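# Push square block flush against board, corners aligned

## Task

Slide the square block and the board (both flat) until one full edge of the block lies tight along a side or an end of the board, with one block corner matching one board corner. Lifting either piece off the table, clamping either in a gripper, or trapping either between the two grippers counts as failure; flipping a piece over is allowed. At the finish both pieces must lie flat on the table, touch nothing fixed, and stay in place without the robot holding them. Then open the grippers and move the arms away.

## Robot and tools

Robot: two arms, left_arm and right_arm, each with a parallel gripper. All positions use one scene frame: origin on the table top midway between the arms, +x out over the table, +z up, left_arm on the +y side. The arm names do not correspond to the left or right of a camera image. Each gripper's fingers point along its own +z axis and open and close along its own y axis. end_effector_position is the point between the finger pads when closed, roughly 2 cm behind the fingertips; closing pushes the tips about 10 mm further forward.

Row format (shared by execute_actions and move): 16 plain numbers covering both arms even if only one moves. Order: x, y, z, qw, qx, qy, qz, opening for left_arm, then the same 8 for right_arm. x, y, z is an absolute target position in metres and qw..qz an absolute target orientation (w first), both in the scene frame. Opening is from -1 (closed) to +1 (fully open, 0.084 m), also absolute. To keep an arm still, resend its last reported position, a fixed quaternion you chose earlier (not the drifted reported one), and its desired opening. Targets more than 0.6 m from the arm's last reported position along any of that gripper's axes are refused and nothing is sent. Each control step the command is clipped to within 70 mm and 16 degrees of the measured pose; position takes priority over orientation.

execute_actions: argument actions is a list with zero or one entry. Empty list [] just returns the current state. An action {"rows": [[16 numbers], ...], "steps": n} has 1 to 15 rows and n up to 15 (default 15), each step 1/30 s; one row per step, the last row repeated if rows run out. A wait {"steps": n} with n up to 300 sends nothing and returns when n steps have passed since the previous result (your reply time counts). Optional pictures (boolean) controls camera images; they come by default. After an action ends each arm continues only to its last clipped pose, so check the reported pose and send the rest next call.

move: target is one 16-number row as above (absolute poses). speed is top path speed in m/s, 0.002 to 0.5, default 0.25; turning is capped at twice that in rad/s. Grippers travel straight lines that finish together, lasting 0.5 to 10 s (cut off at 10 s). Openings are sent at the start. Paths ignore obstacles and the other arm, and grippers can lag, wander, or overshoot speed, especially near full reach. Result adds a move: line with the ending (done, off_target, moving, held, fault) and limits (paced = pose was clipped; held = some steps blocked, after which the arm may jump fast), plus each gripper's distance from its target.

wait: seconds 0 to 10; sends nothing new.
zoom_image: camera (cam_head_left, cam_head_right, cam_left_wrist, cam_right_wrist) and region [x0, y0, x1, y1] in image pixels from the top-left, at most 504 by 504. All images are 896x504.
show_instructions: no arguments; shows the reference images.
finished_scene: scene (1 or 2); ends and grades that scene irreversibly and gives the next task.

Results: a state line per arm with end_effector_position (m), end_effector_quat_wxyz and velocities (m/s, rad/s); printed positions can be off, more so at long reach. grip_measured is the actual finger opening on the command scale. "pose unreachable" and HELD mark steps where the clearance check altered or blocked a command. "Hand target" shows where each gripper is currently being driven. MOTOR HOT warns from 65 °C; at 80 °C the arm brakes (OVER-TEMPERATURE FAULT). A TORQUE FAULT means a joint hit its load limit: the arm backs off, holds 10 s and drops the rest of the call.

Approach: push the pieces with closed or lowered fingertips along the table, never gripping or lifting them and never pinching one piece between both grippers. Move slowly near contact, since faster moves and targets set far past the contact point push harder. Keep everything on the table, avoid arm-to-arm collisions, and note that loose objects may occasionally be nudged by outside disturbances. Confirm with the cameras that an edge is flush and corners coincide, then open, raise and retract both grippers before calling finished_scene.

Each tool is called by a JSON object that holds its "method" and its "body", one argument or row to a line.

Reference images:

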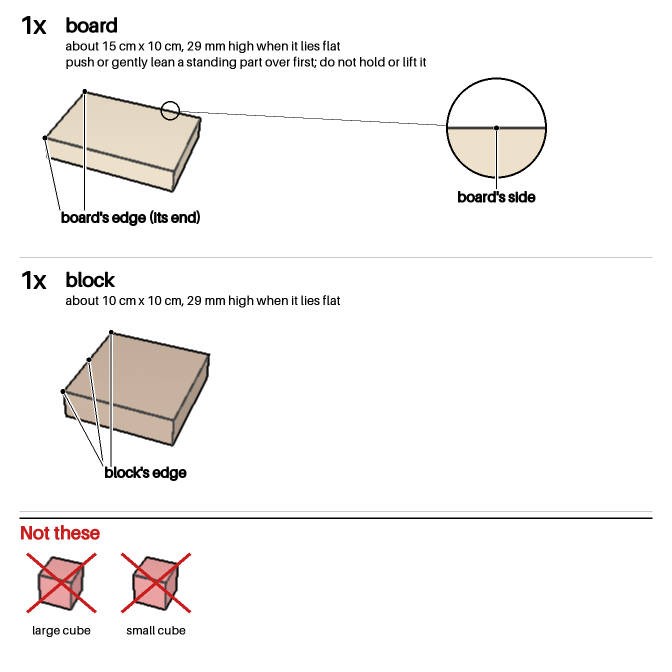

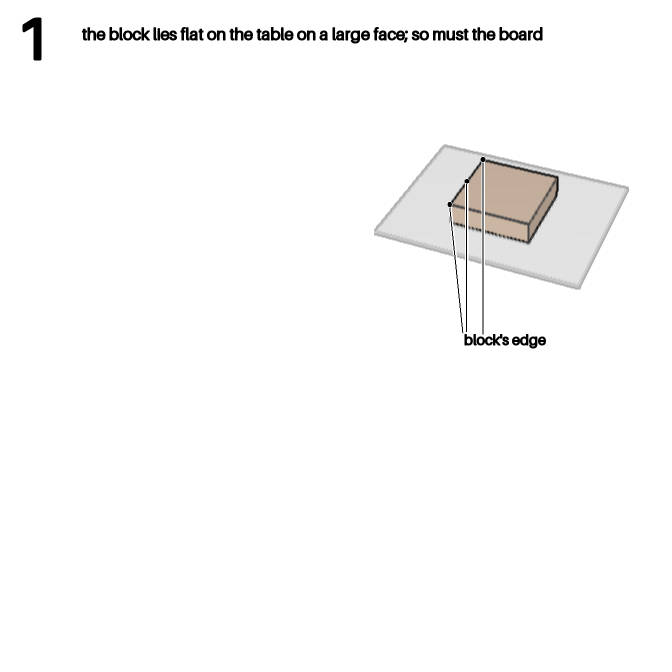

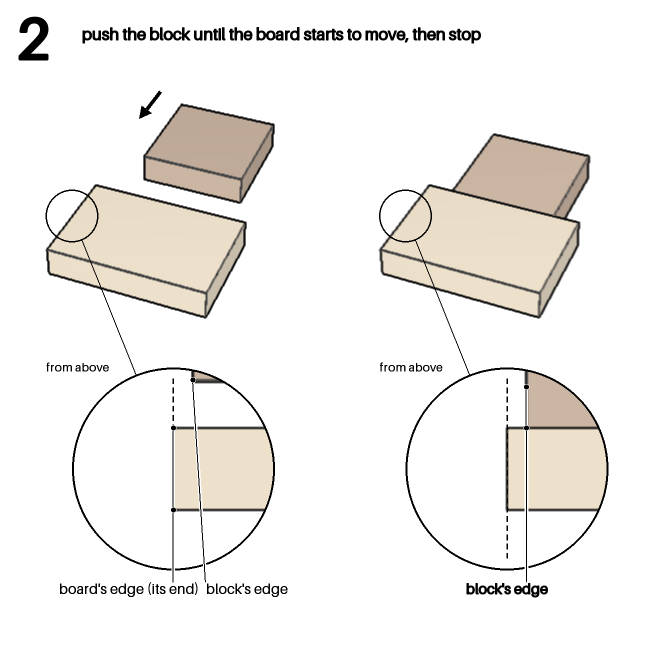

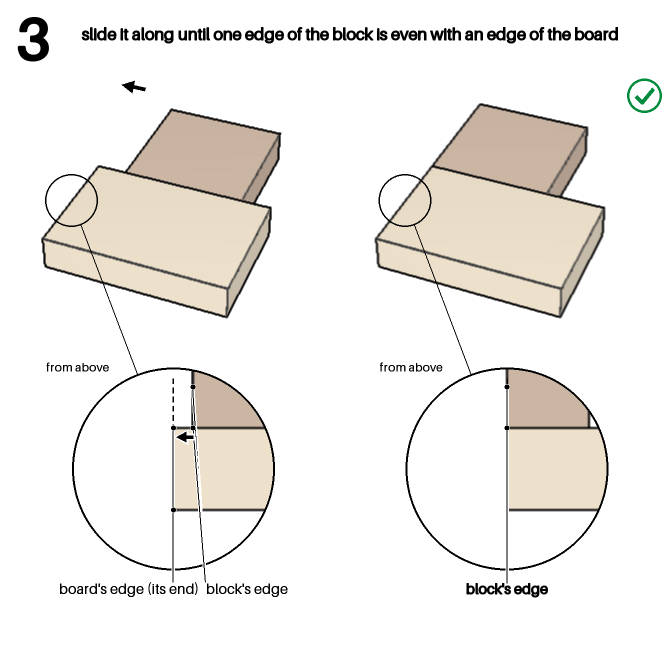

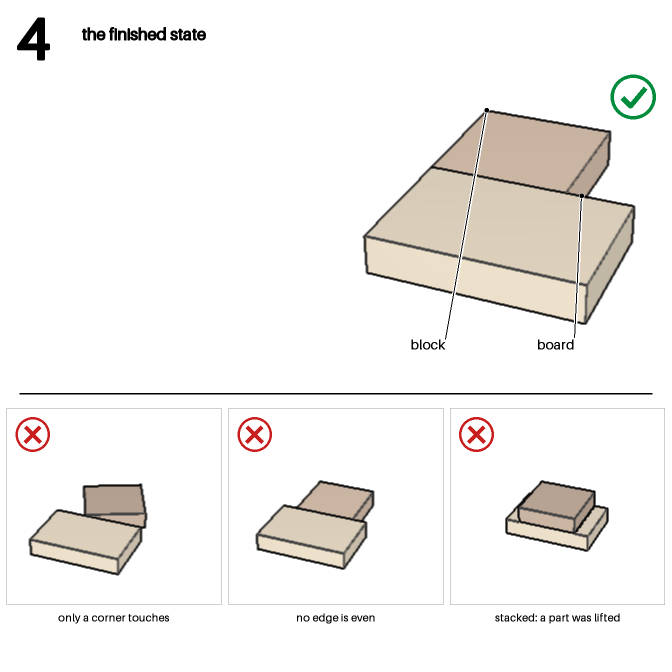

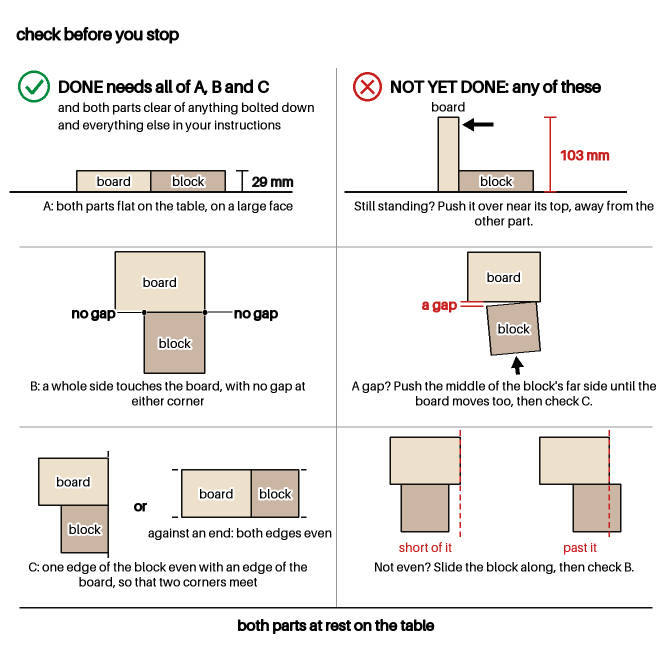

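## Session

{"method": "execute_actions", "body": {
  "actions": []
}}

Scene clock: 0.00 s of 4267.00 s.
left_arm: end_effector_position=(+0.8130, -0.1517, +0.2507) grip_measured=+1.00 end_effector_quat_wxyz=(+0.464, -0.085, +0.780, -0.411) end_effector_velocity=(+0.000, +0.001, +0.001) end_effector_angular_velocity=(+0.000, +0.000, +0.001) | right_arm: end_effector_position=(+0.2060, -0.1984, +0.1731) grip_measured=+1.00 end_effector_quat_wxyz=(+0.732, +0.656, -0.155, -0.099) end_effector_velocity=(+0.000, -0.000, -0.000) end_effector_angular_velocity=(-0.000, -0.001, -0.001)
Joint positions: left_arm=[-0.612 -1.305 -2.177  3.029 -0.468 -0.744  0.084] | right_arm=[ 0.936 -0.992 -0.988 -0.307 -1.659  1.67   0.084]
Joint velocities: left_arm=[ 0.001  0.002  0.001  0.     0.001 -0.    -0.   ] | right_arm=[-0.001 -0.     0.     0.     0.     0.001  0.   ]
Hand target (left_arm): +0.813, -0.152, +0.251; +0.464, -0.085, +0.780, -0.411
Hand target (right_arm): +0.206, -0.198, +0.173; +0.732, +0.656, -0.155, -0.099

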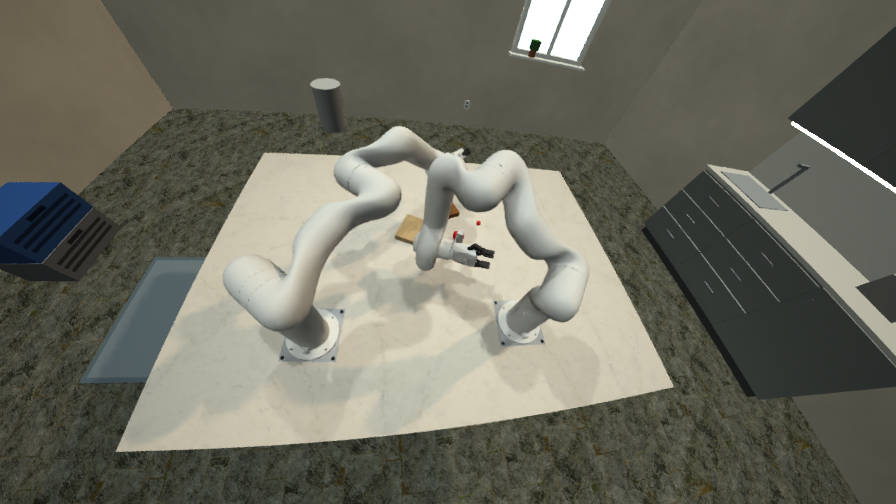

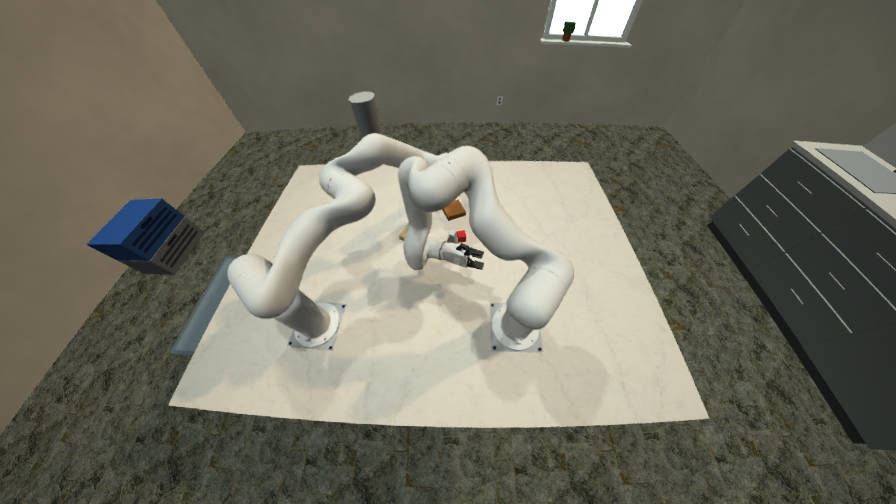

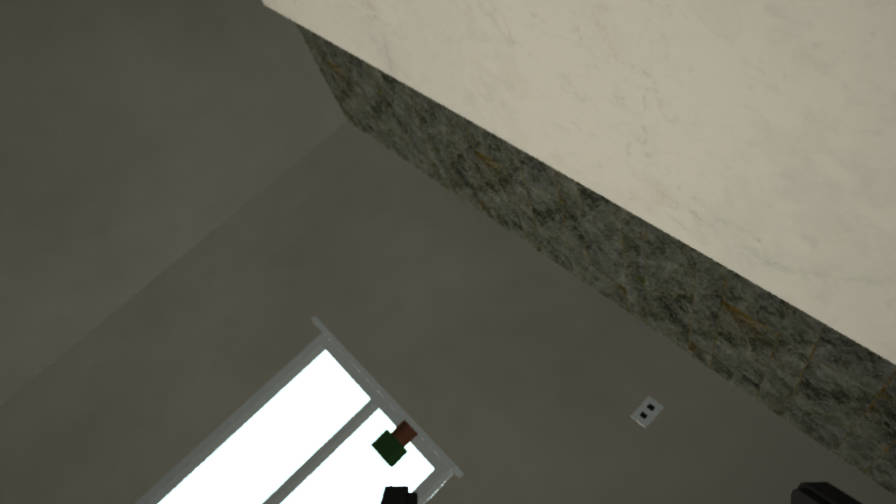

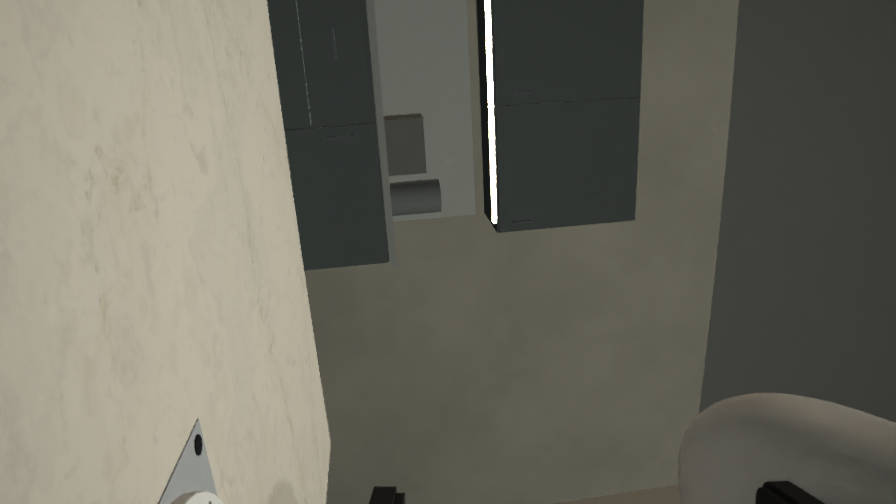

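{"method": "move", "body": {
  "target": [0.6,0.25,0.3,0.464,-0.085,0.78,-0.411,1,0.4,-0.2,0.4,0,1,0,0,1]
}}

Scene clock: 7.70 s of 4267.00 s.
left_arm: end_effector_position=(+0.6000, +0.2497, +0.2994) grip_measured=+1.00 end_effector_quat_wxyz=(+0.465, -0.084, +0.780, -0.411) end_effector_velocity=(-0.001, +0.002, +0.001) end_effector_angular_velocity=(-0.002, -0.002, +0.000) | right_arm: end_effector_position=(+0.3987, -0.2007, +0.3989) grip_measured=+1.00 end_effector_quat_wxyz=(+0.001, +1.000, +0.000, -0.000) end_effector_velocity=(+0.001, -0.000, +0.001) end_effector_angular_velocity=(+0.010, +0.000, +0.003)
Joint positions: left_arm=[-0.166 -0.417 -0.71   3.58  -1.069 -0.958  0.084] | right_arm=[ 0.377  0.031 -0.954 -0.001 -0.986  0.339  0.084]
Joint velocities: left_arm=[ 0.004  0.004  0.003  0.004 -0.003 -0.002  0.   ] | right_arm=[-0.007  0.001 -0.002  0.012  0.    -0.016  0.   ]
Hand target (left_arm): +0.600, +0.250, +0.299; +0.465, -0.084, +0.780, -0.410
Hand target (right_arm): +0.399, -0.201, +0.399; -0.000, +1.000, +0.000, -0.000
Off the commanded pose (left_arm): 0.001 m, 0 deg.
Off the commanded pose (right_arm): 0.002 m, 0 deg.
After step 90, 0.77 s passed at rest.
move: done

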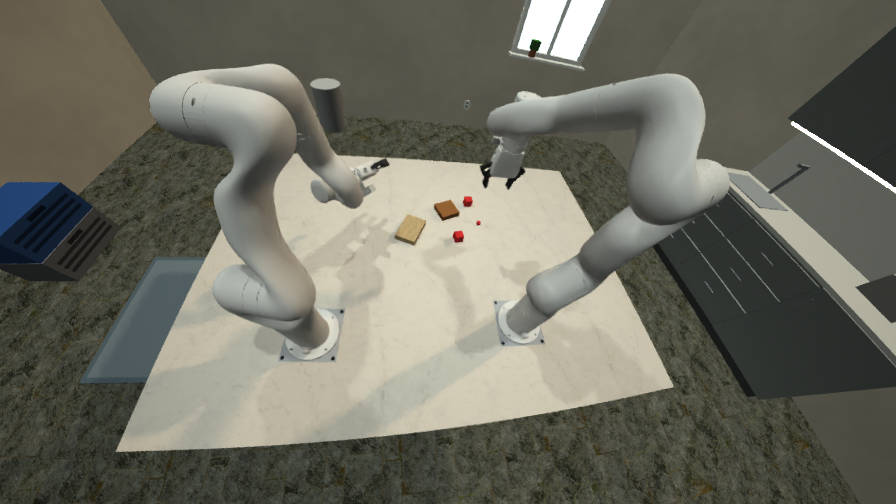

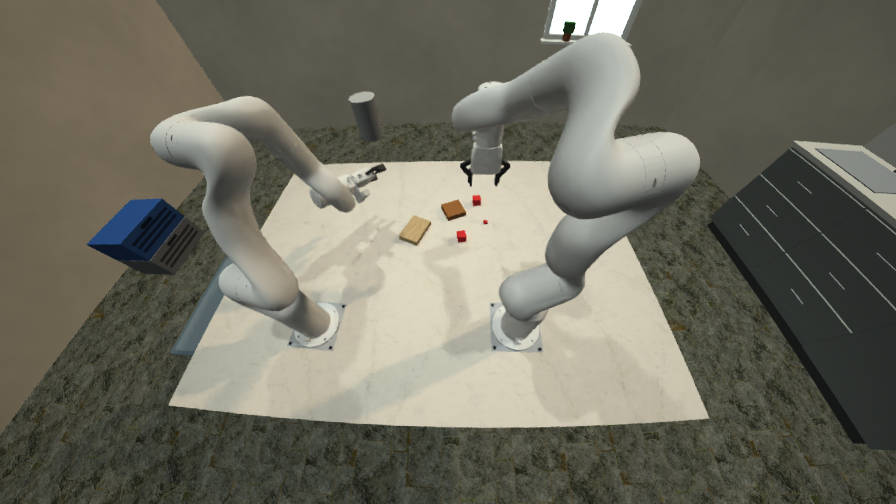

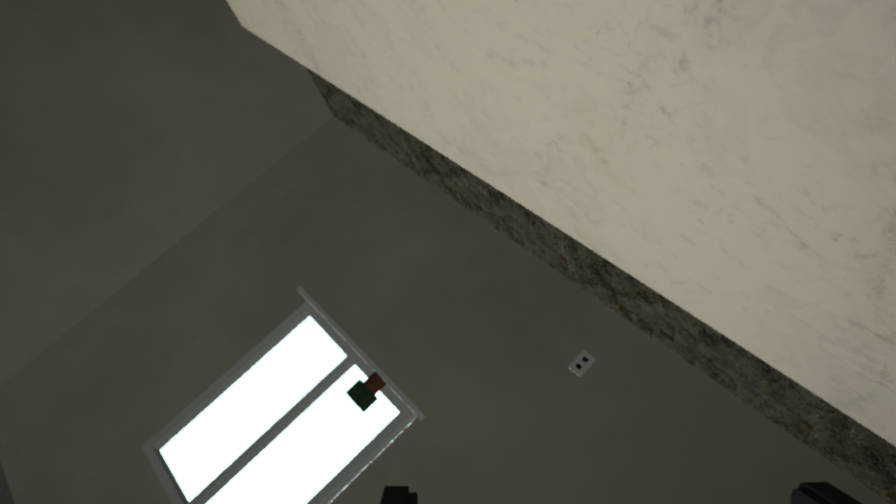

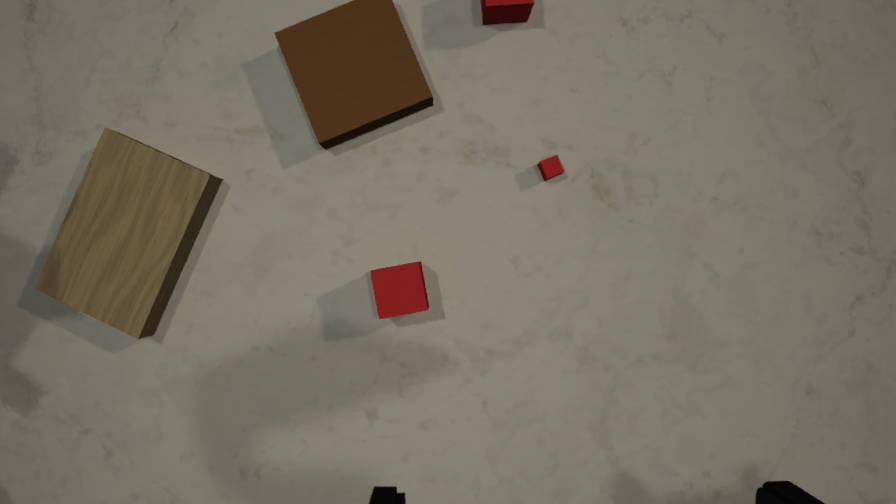

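{"method": "move", "body": {
  "target": [0.495,0.23,0.12,0,0.707,-0.707,0,1,0.638,-0.175,0.1,0,0.707,0.707,0,0.3]
}}

{"method": "move", "body": {
  "target": [0.495,0.23,0.035,0,0.707,-0.707,0,1,0.638,-0.175,0.037,0,0.707,0.707,0,0.3],
  "speed": 0.1
}}

{"method": "move", "body": {
  "target": [0.495,0.14,0.035,0,0.707,-0.707,0,1,0.638,-0.09,0.037,0,0.707,0.707,0,0.3],
  "speed": 0.04
}}

Scene clock: 28.73 s of 4267.00 s.
left_arm: end_effector_position=(+0.4951, +0.2300, +0.1188) grip_measured=+1.00 end_effector_quat_wxyz=(-0.049, +0.696, -0.698, +0.162) end_effector_velocity=(+0.001, +0.000, +0.000) end_effector_angular_velocity=(-0.019, +0.010, +0.010) | right_arm: end_effector_position=(+0.6379, -0.1751, +0.1002) grip_measured=+0.29 end_effector_quat_wxyz=(-0.000, +0.707, +0.707, +0.000) end_effector_velocity=(+0.001, -0.001, -0.001) end_effector_angular_velocity=(+0.001, +0.001, +0.004)
Joint positions: left_arm=[-0.401 -0.529 -0.87   1.641  0.012 -0.526  0.084] | right_arm=[ 0.293 -0.875 -1.469  0.001 -0.594 -1.317  0.056]
Joint velocities: left_arm=[ 0.01  -0.001 -0.003  0.08   0.021 -0.087 -0.   ] | right_arm=[-0.002 -0.003 -0.004  0.002 -0.002 -0.007 -0.   ]
Hand target (left_arm): +0.495, +0.230, +0.119; -0.048, +0.696, -0.697, +0.162
Hand target (right_arm): +0.638, -0.175, +0.100; -0.000, +0.707, +0.707, +0.000
Off the commanded pose (left_arm): 0.001 m, 19 deg; orientation clipped at the last step of the last action.
Off the commanded pose (right_arm): 0.000 m, 0 deg.
After step 90, 13.83 s passed at rest.
move: off_target (left_arm); limits=paced

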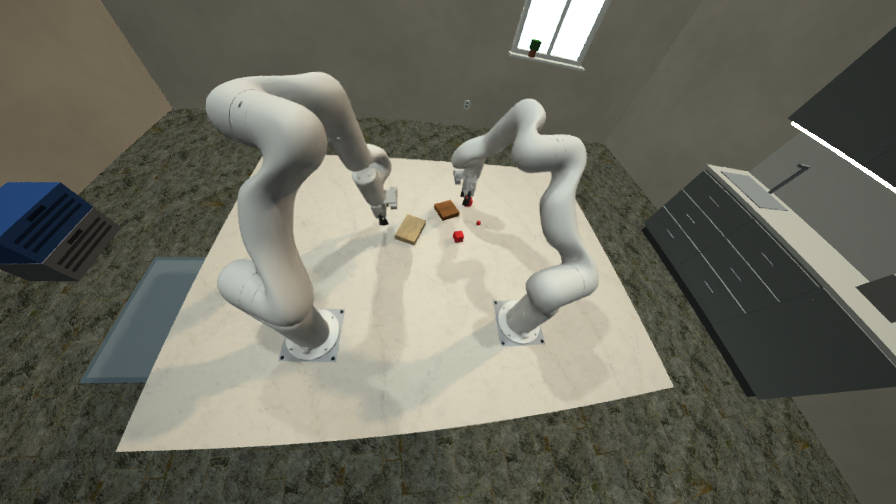

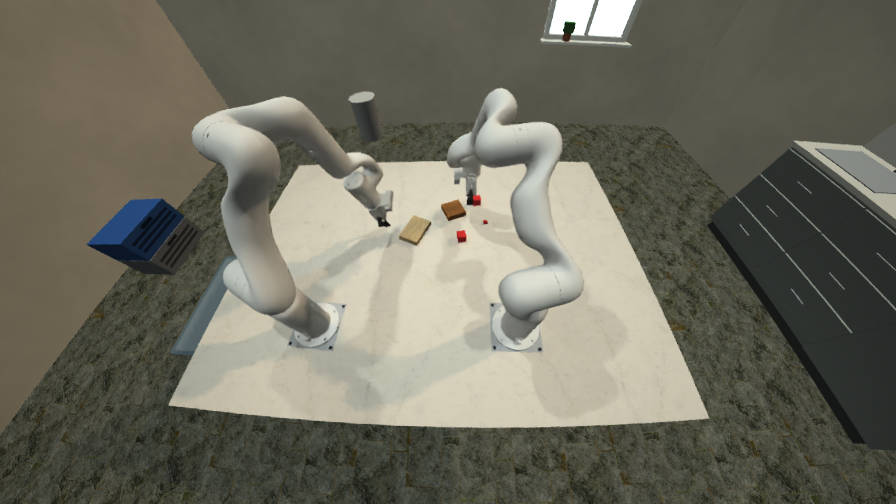

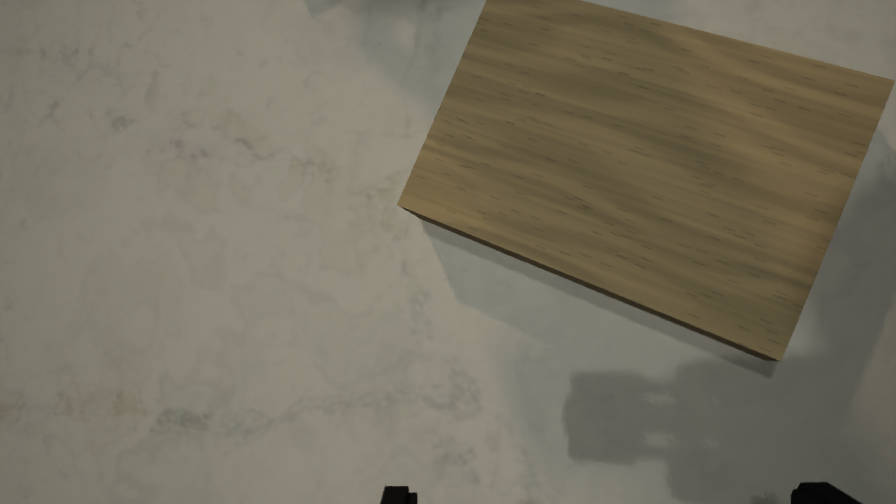

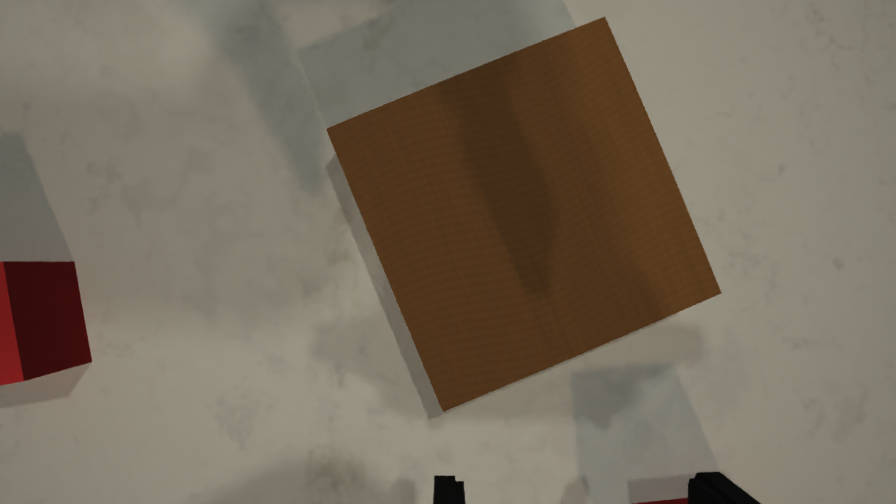

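Scene clock: 32.63 s of 4267.00 s.
left_arm: end_effector_position=(+0.4953, +0.2291, +0.0349) grip_measured=+1.00 end_effector_quat_wxyz=(+0.001, +0.707, -0.707, +0.002) end_effector_velocity=(+0.000, -0.000, +0.000) end_effector_angular_velocity=(+0.014, -0.000, +0.000) | right_arm: end_effector_position=(+0.6380, -0.1750, +0.0370) grip_measured=+0.29 end_effector_quat_wxyz=(-0.000, +0.707, +0.707, +0.000) end_effector_velocity=(-0.001, +0.001, -0.001) end_effector_angular_velocity=(-0.001, +0.000, +0.003)
Joint positions: left_arm=[-0.406 -0.808 -1.139  3.131  0.328 -2.023  0.084] | right_arm=[ 0.293 -0.981 -1.488  0.    -0.507 -1.316  0.056]
Joint velocities: left_arm=[-0.006 -0.003 -0.006  0.041  0.009 -0.044  0.   ] | right_arm=[ 0.002 -0.001  0.    -0.001  0.001  0.    -0.   ]
Hand target (left_arm): +0.495, +0.229, +0.035; +0.001, +0.707, -0.707, +0.001
Hand target (right_arm): +0.638, -0.175, +0.037; -0.000, +0.707, +0.707, +0.000
Off the commanded pose (left_arm): 0.001 m, 0 deg.
Off the commanded pose (right_arm): 0.000 m, 0 deg.
move: done

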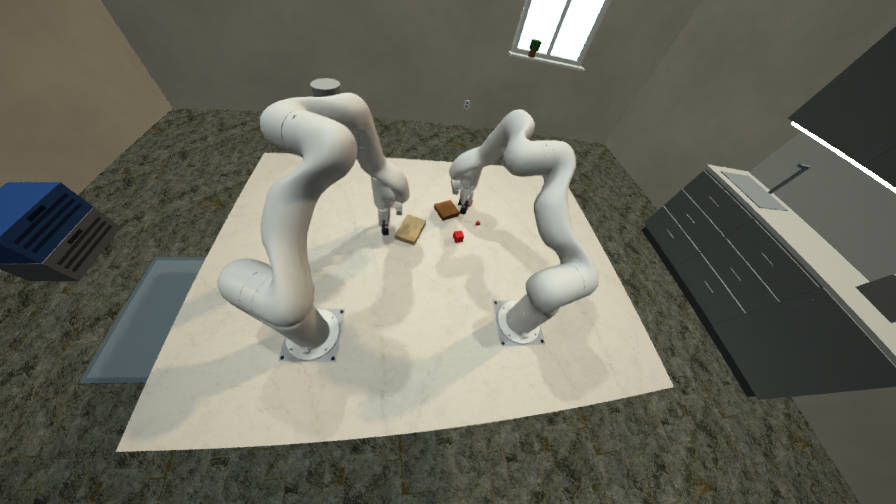

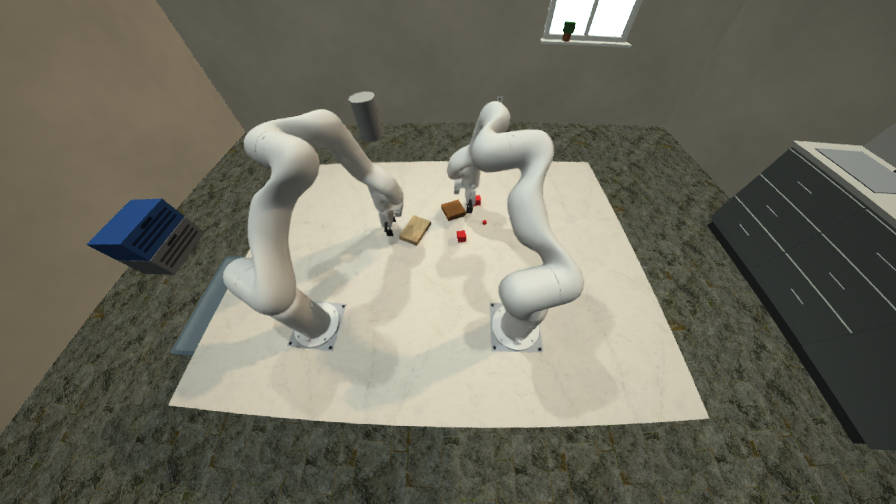

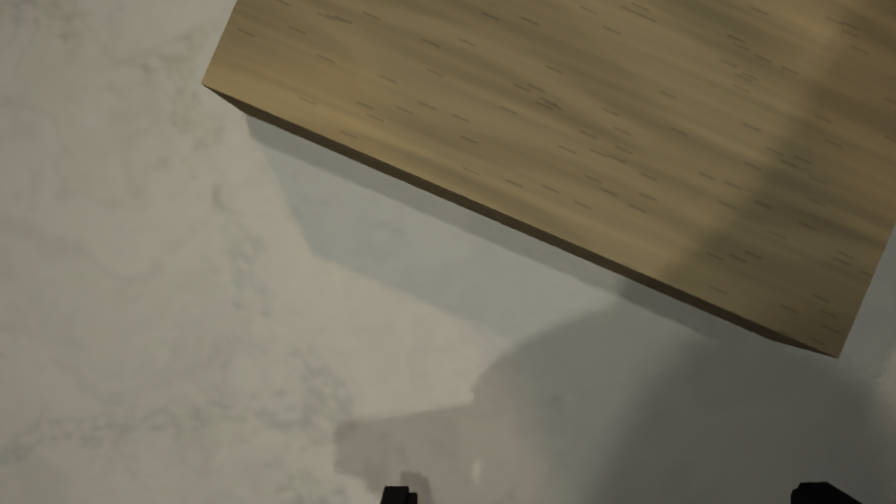

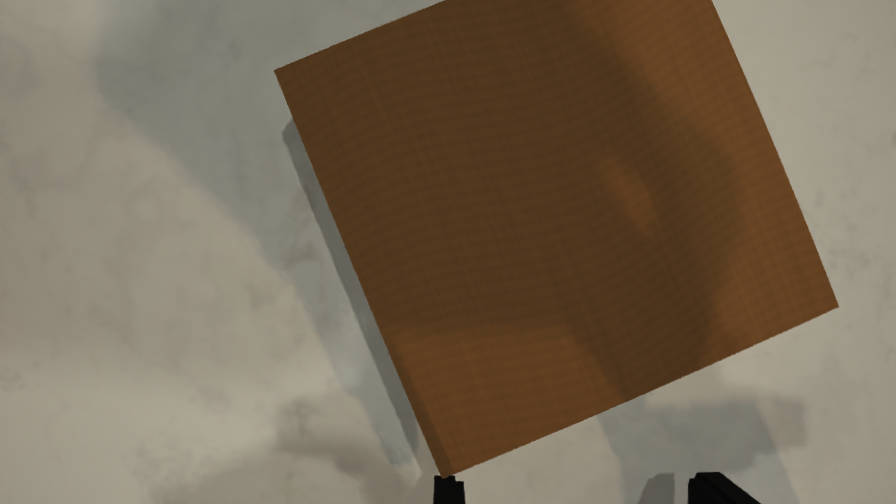

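Scene clock: 35.20 s of 4267.00 s.
left_arm: end_effector_position=(+0.4950, +0.1401, +0.0351) grip_measured=+1.00 end_effector_quat_wxyz=(+0.000, +0.707, -0.707, +0.000) end_effector_velocity=(-0.000, -0.002, +0.000) end_effector_angular_velocity=(+0.000, +0.001, +0.001) | right_arm: end_effector_position=(+0.6382, -0.0904, +0.0370) grip_measured=+0.29 end_effector_quat_wxyz=(+0.000, +0.707, +0.707, -0.000) end_effector_velocity=(-0.001, +0.003, -0.001) end_effector_angular_velocity=(-0.001, +0.003, +0.002)
Joint positions: left_arm=[-0.539 -0.883 -1.29   3.14   0.407 -2.164  0.084] | right_arm=[ 0.412 -1.035 -1.595 -0.001 -0.559 -1.195  0.056]
Joint velocities: left_arm=[-0.003 -0.002 -0.004 -0.     0.003 -0.004  0.   ] | right_arm=[ 0.005 -0.003 -0.003  0.    -0.003  0.003  0.   ]
Hand target (left_arm): +0.495, +0.140, +0.035; +0.000, +0.707, -0.707, +0.000
Hand target (right_arm): +0.638, -0.090, +0.037; +0.000, +0.707, +0.707, -0.000
Off the commanded pose (left_arm): 0.000 m, 0 deg.
Off the commanded pose (right_arm): 0.000 m, 0 deg.
move: done

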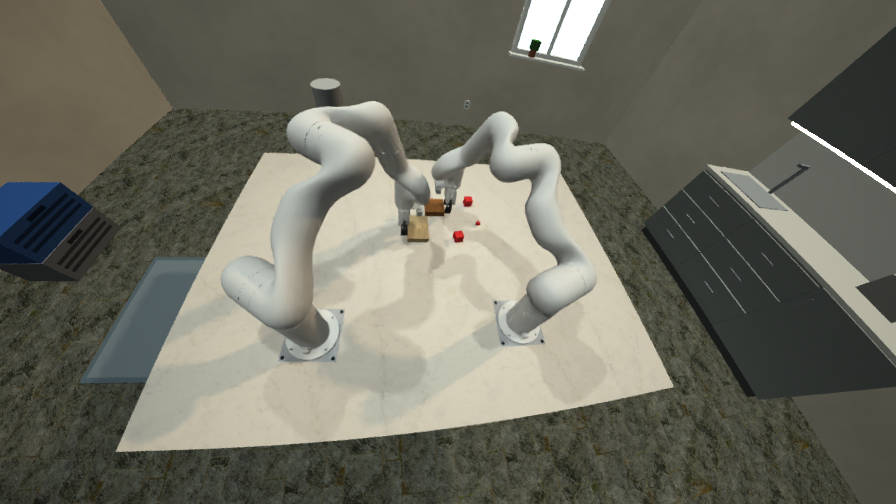

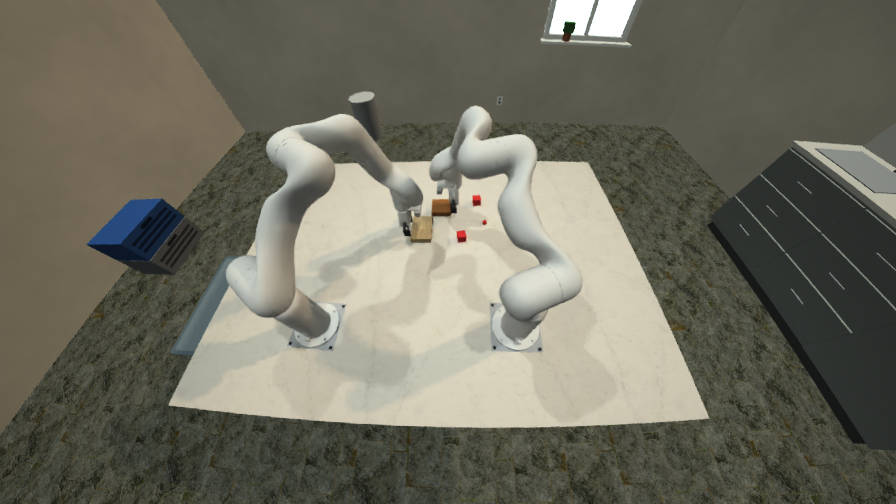

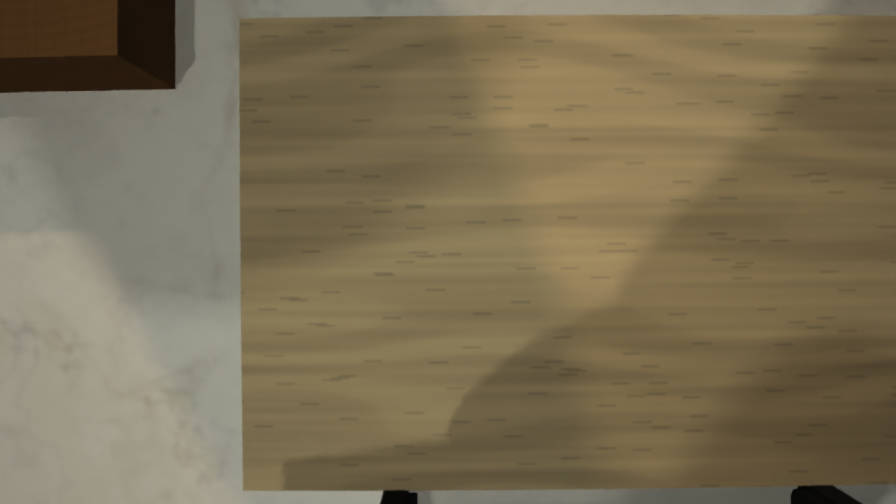

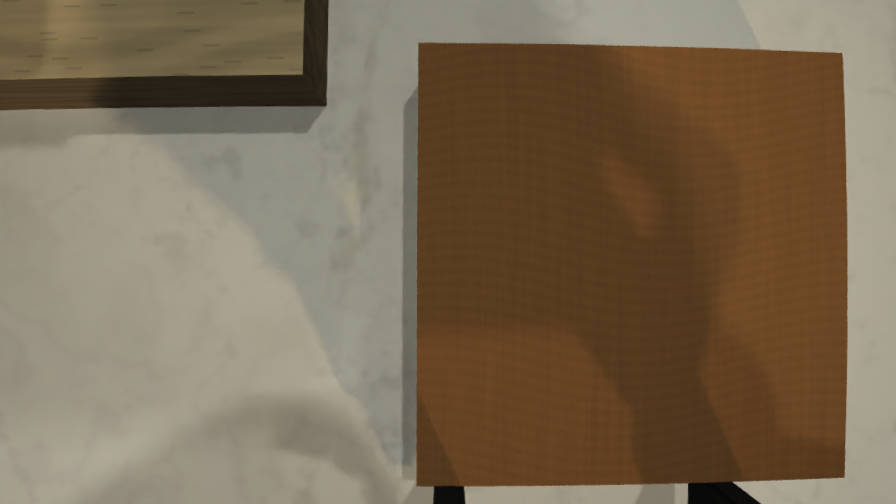

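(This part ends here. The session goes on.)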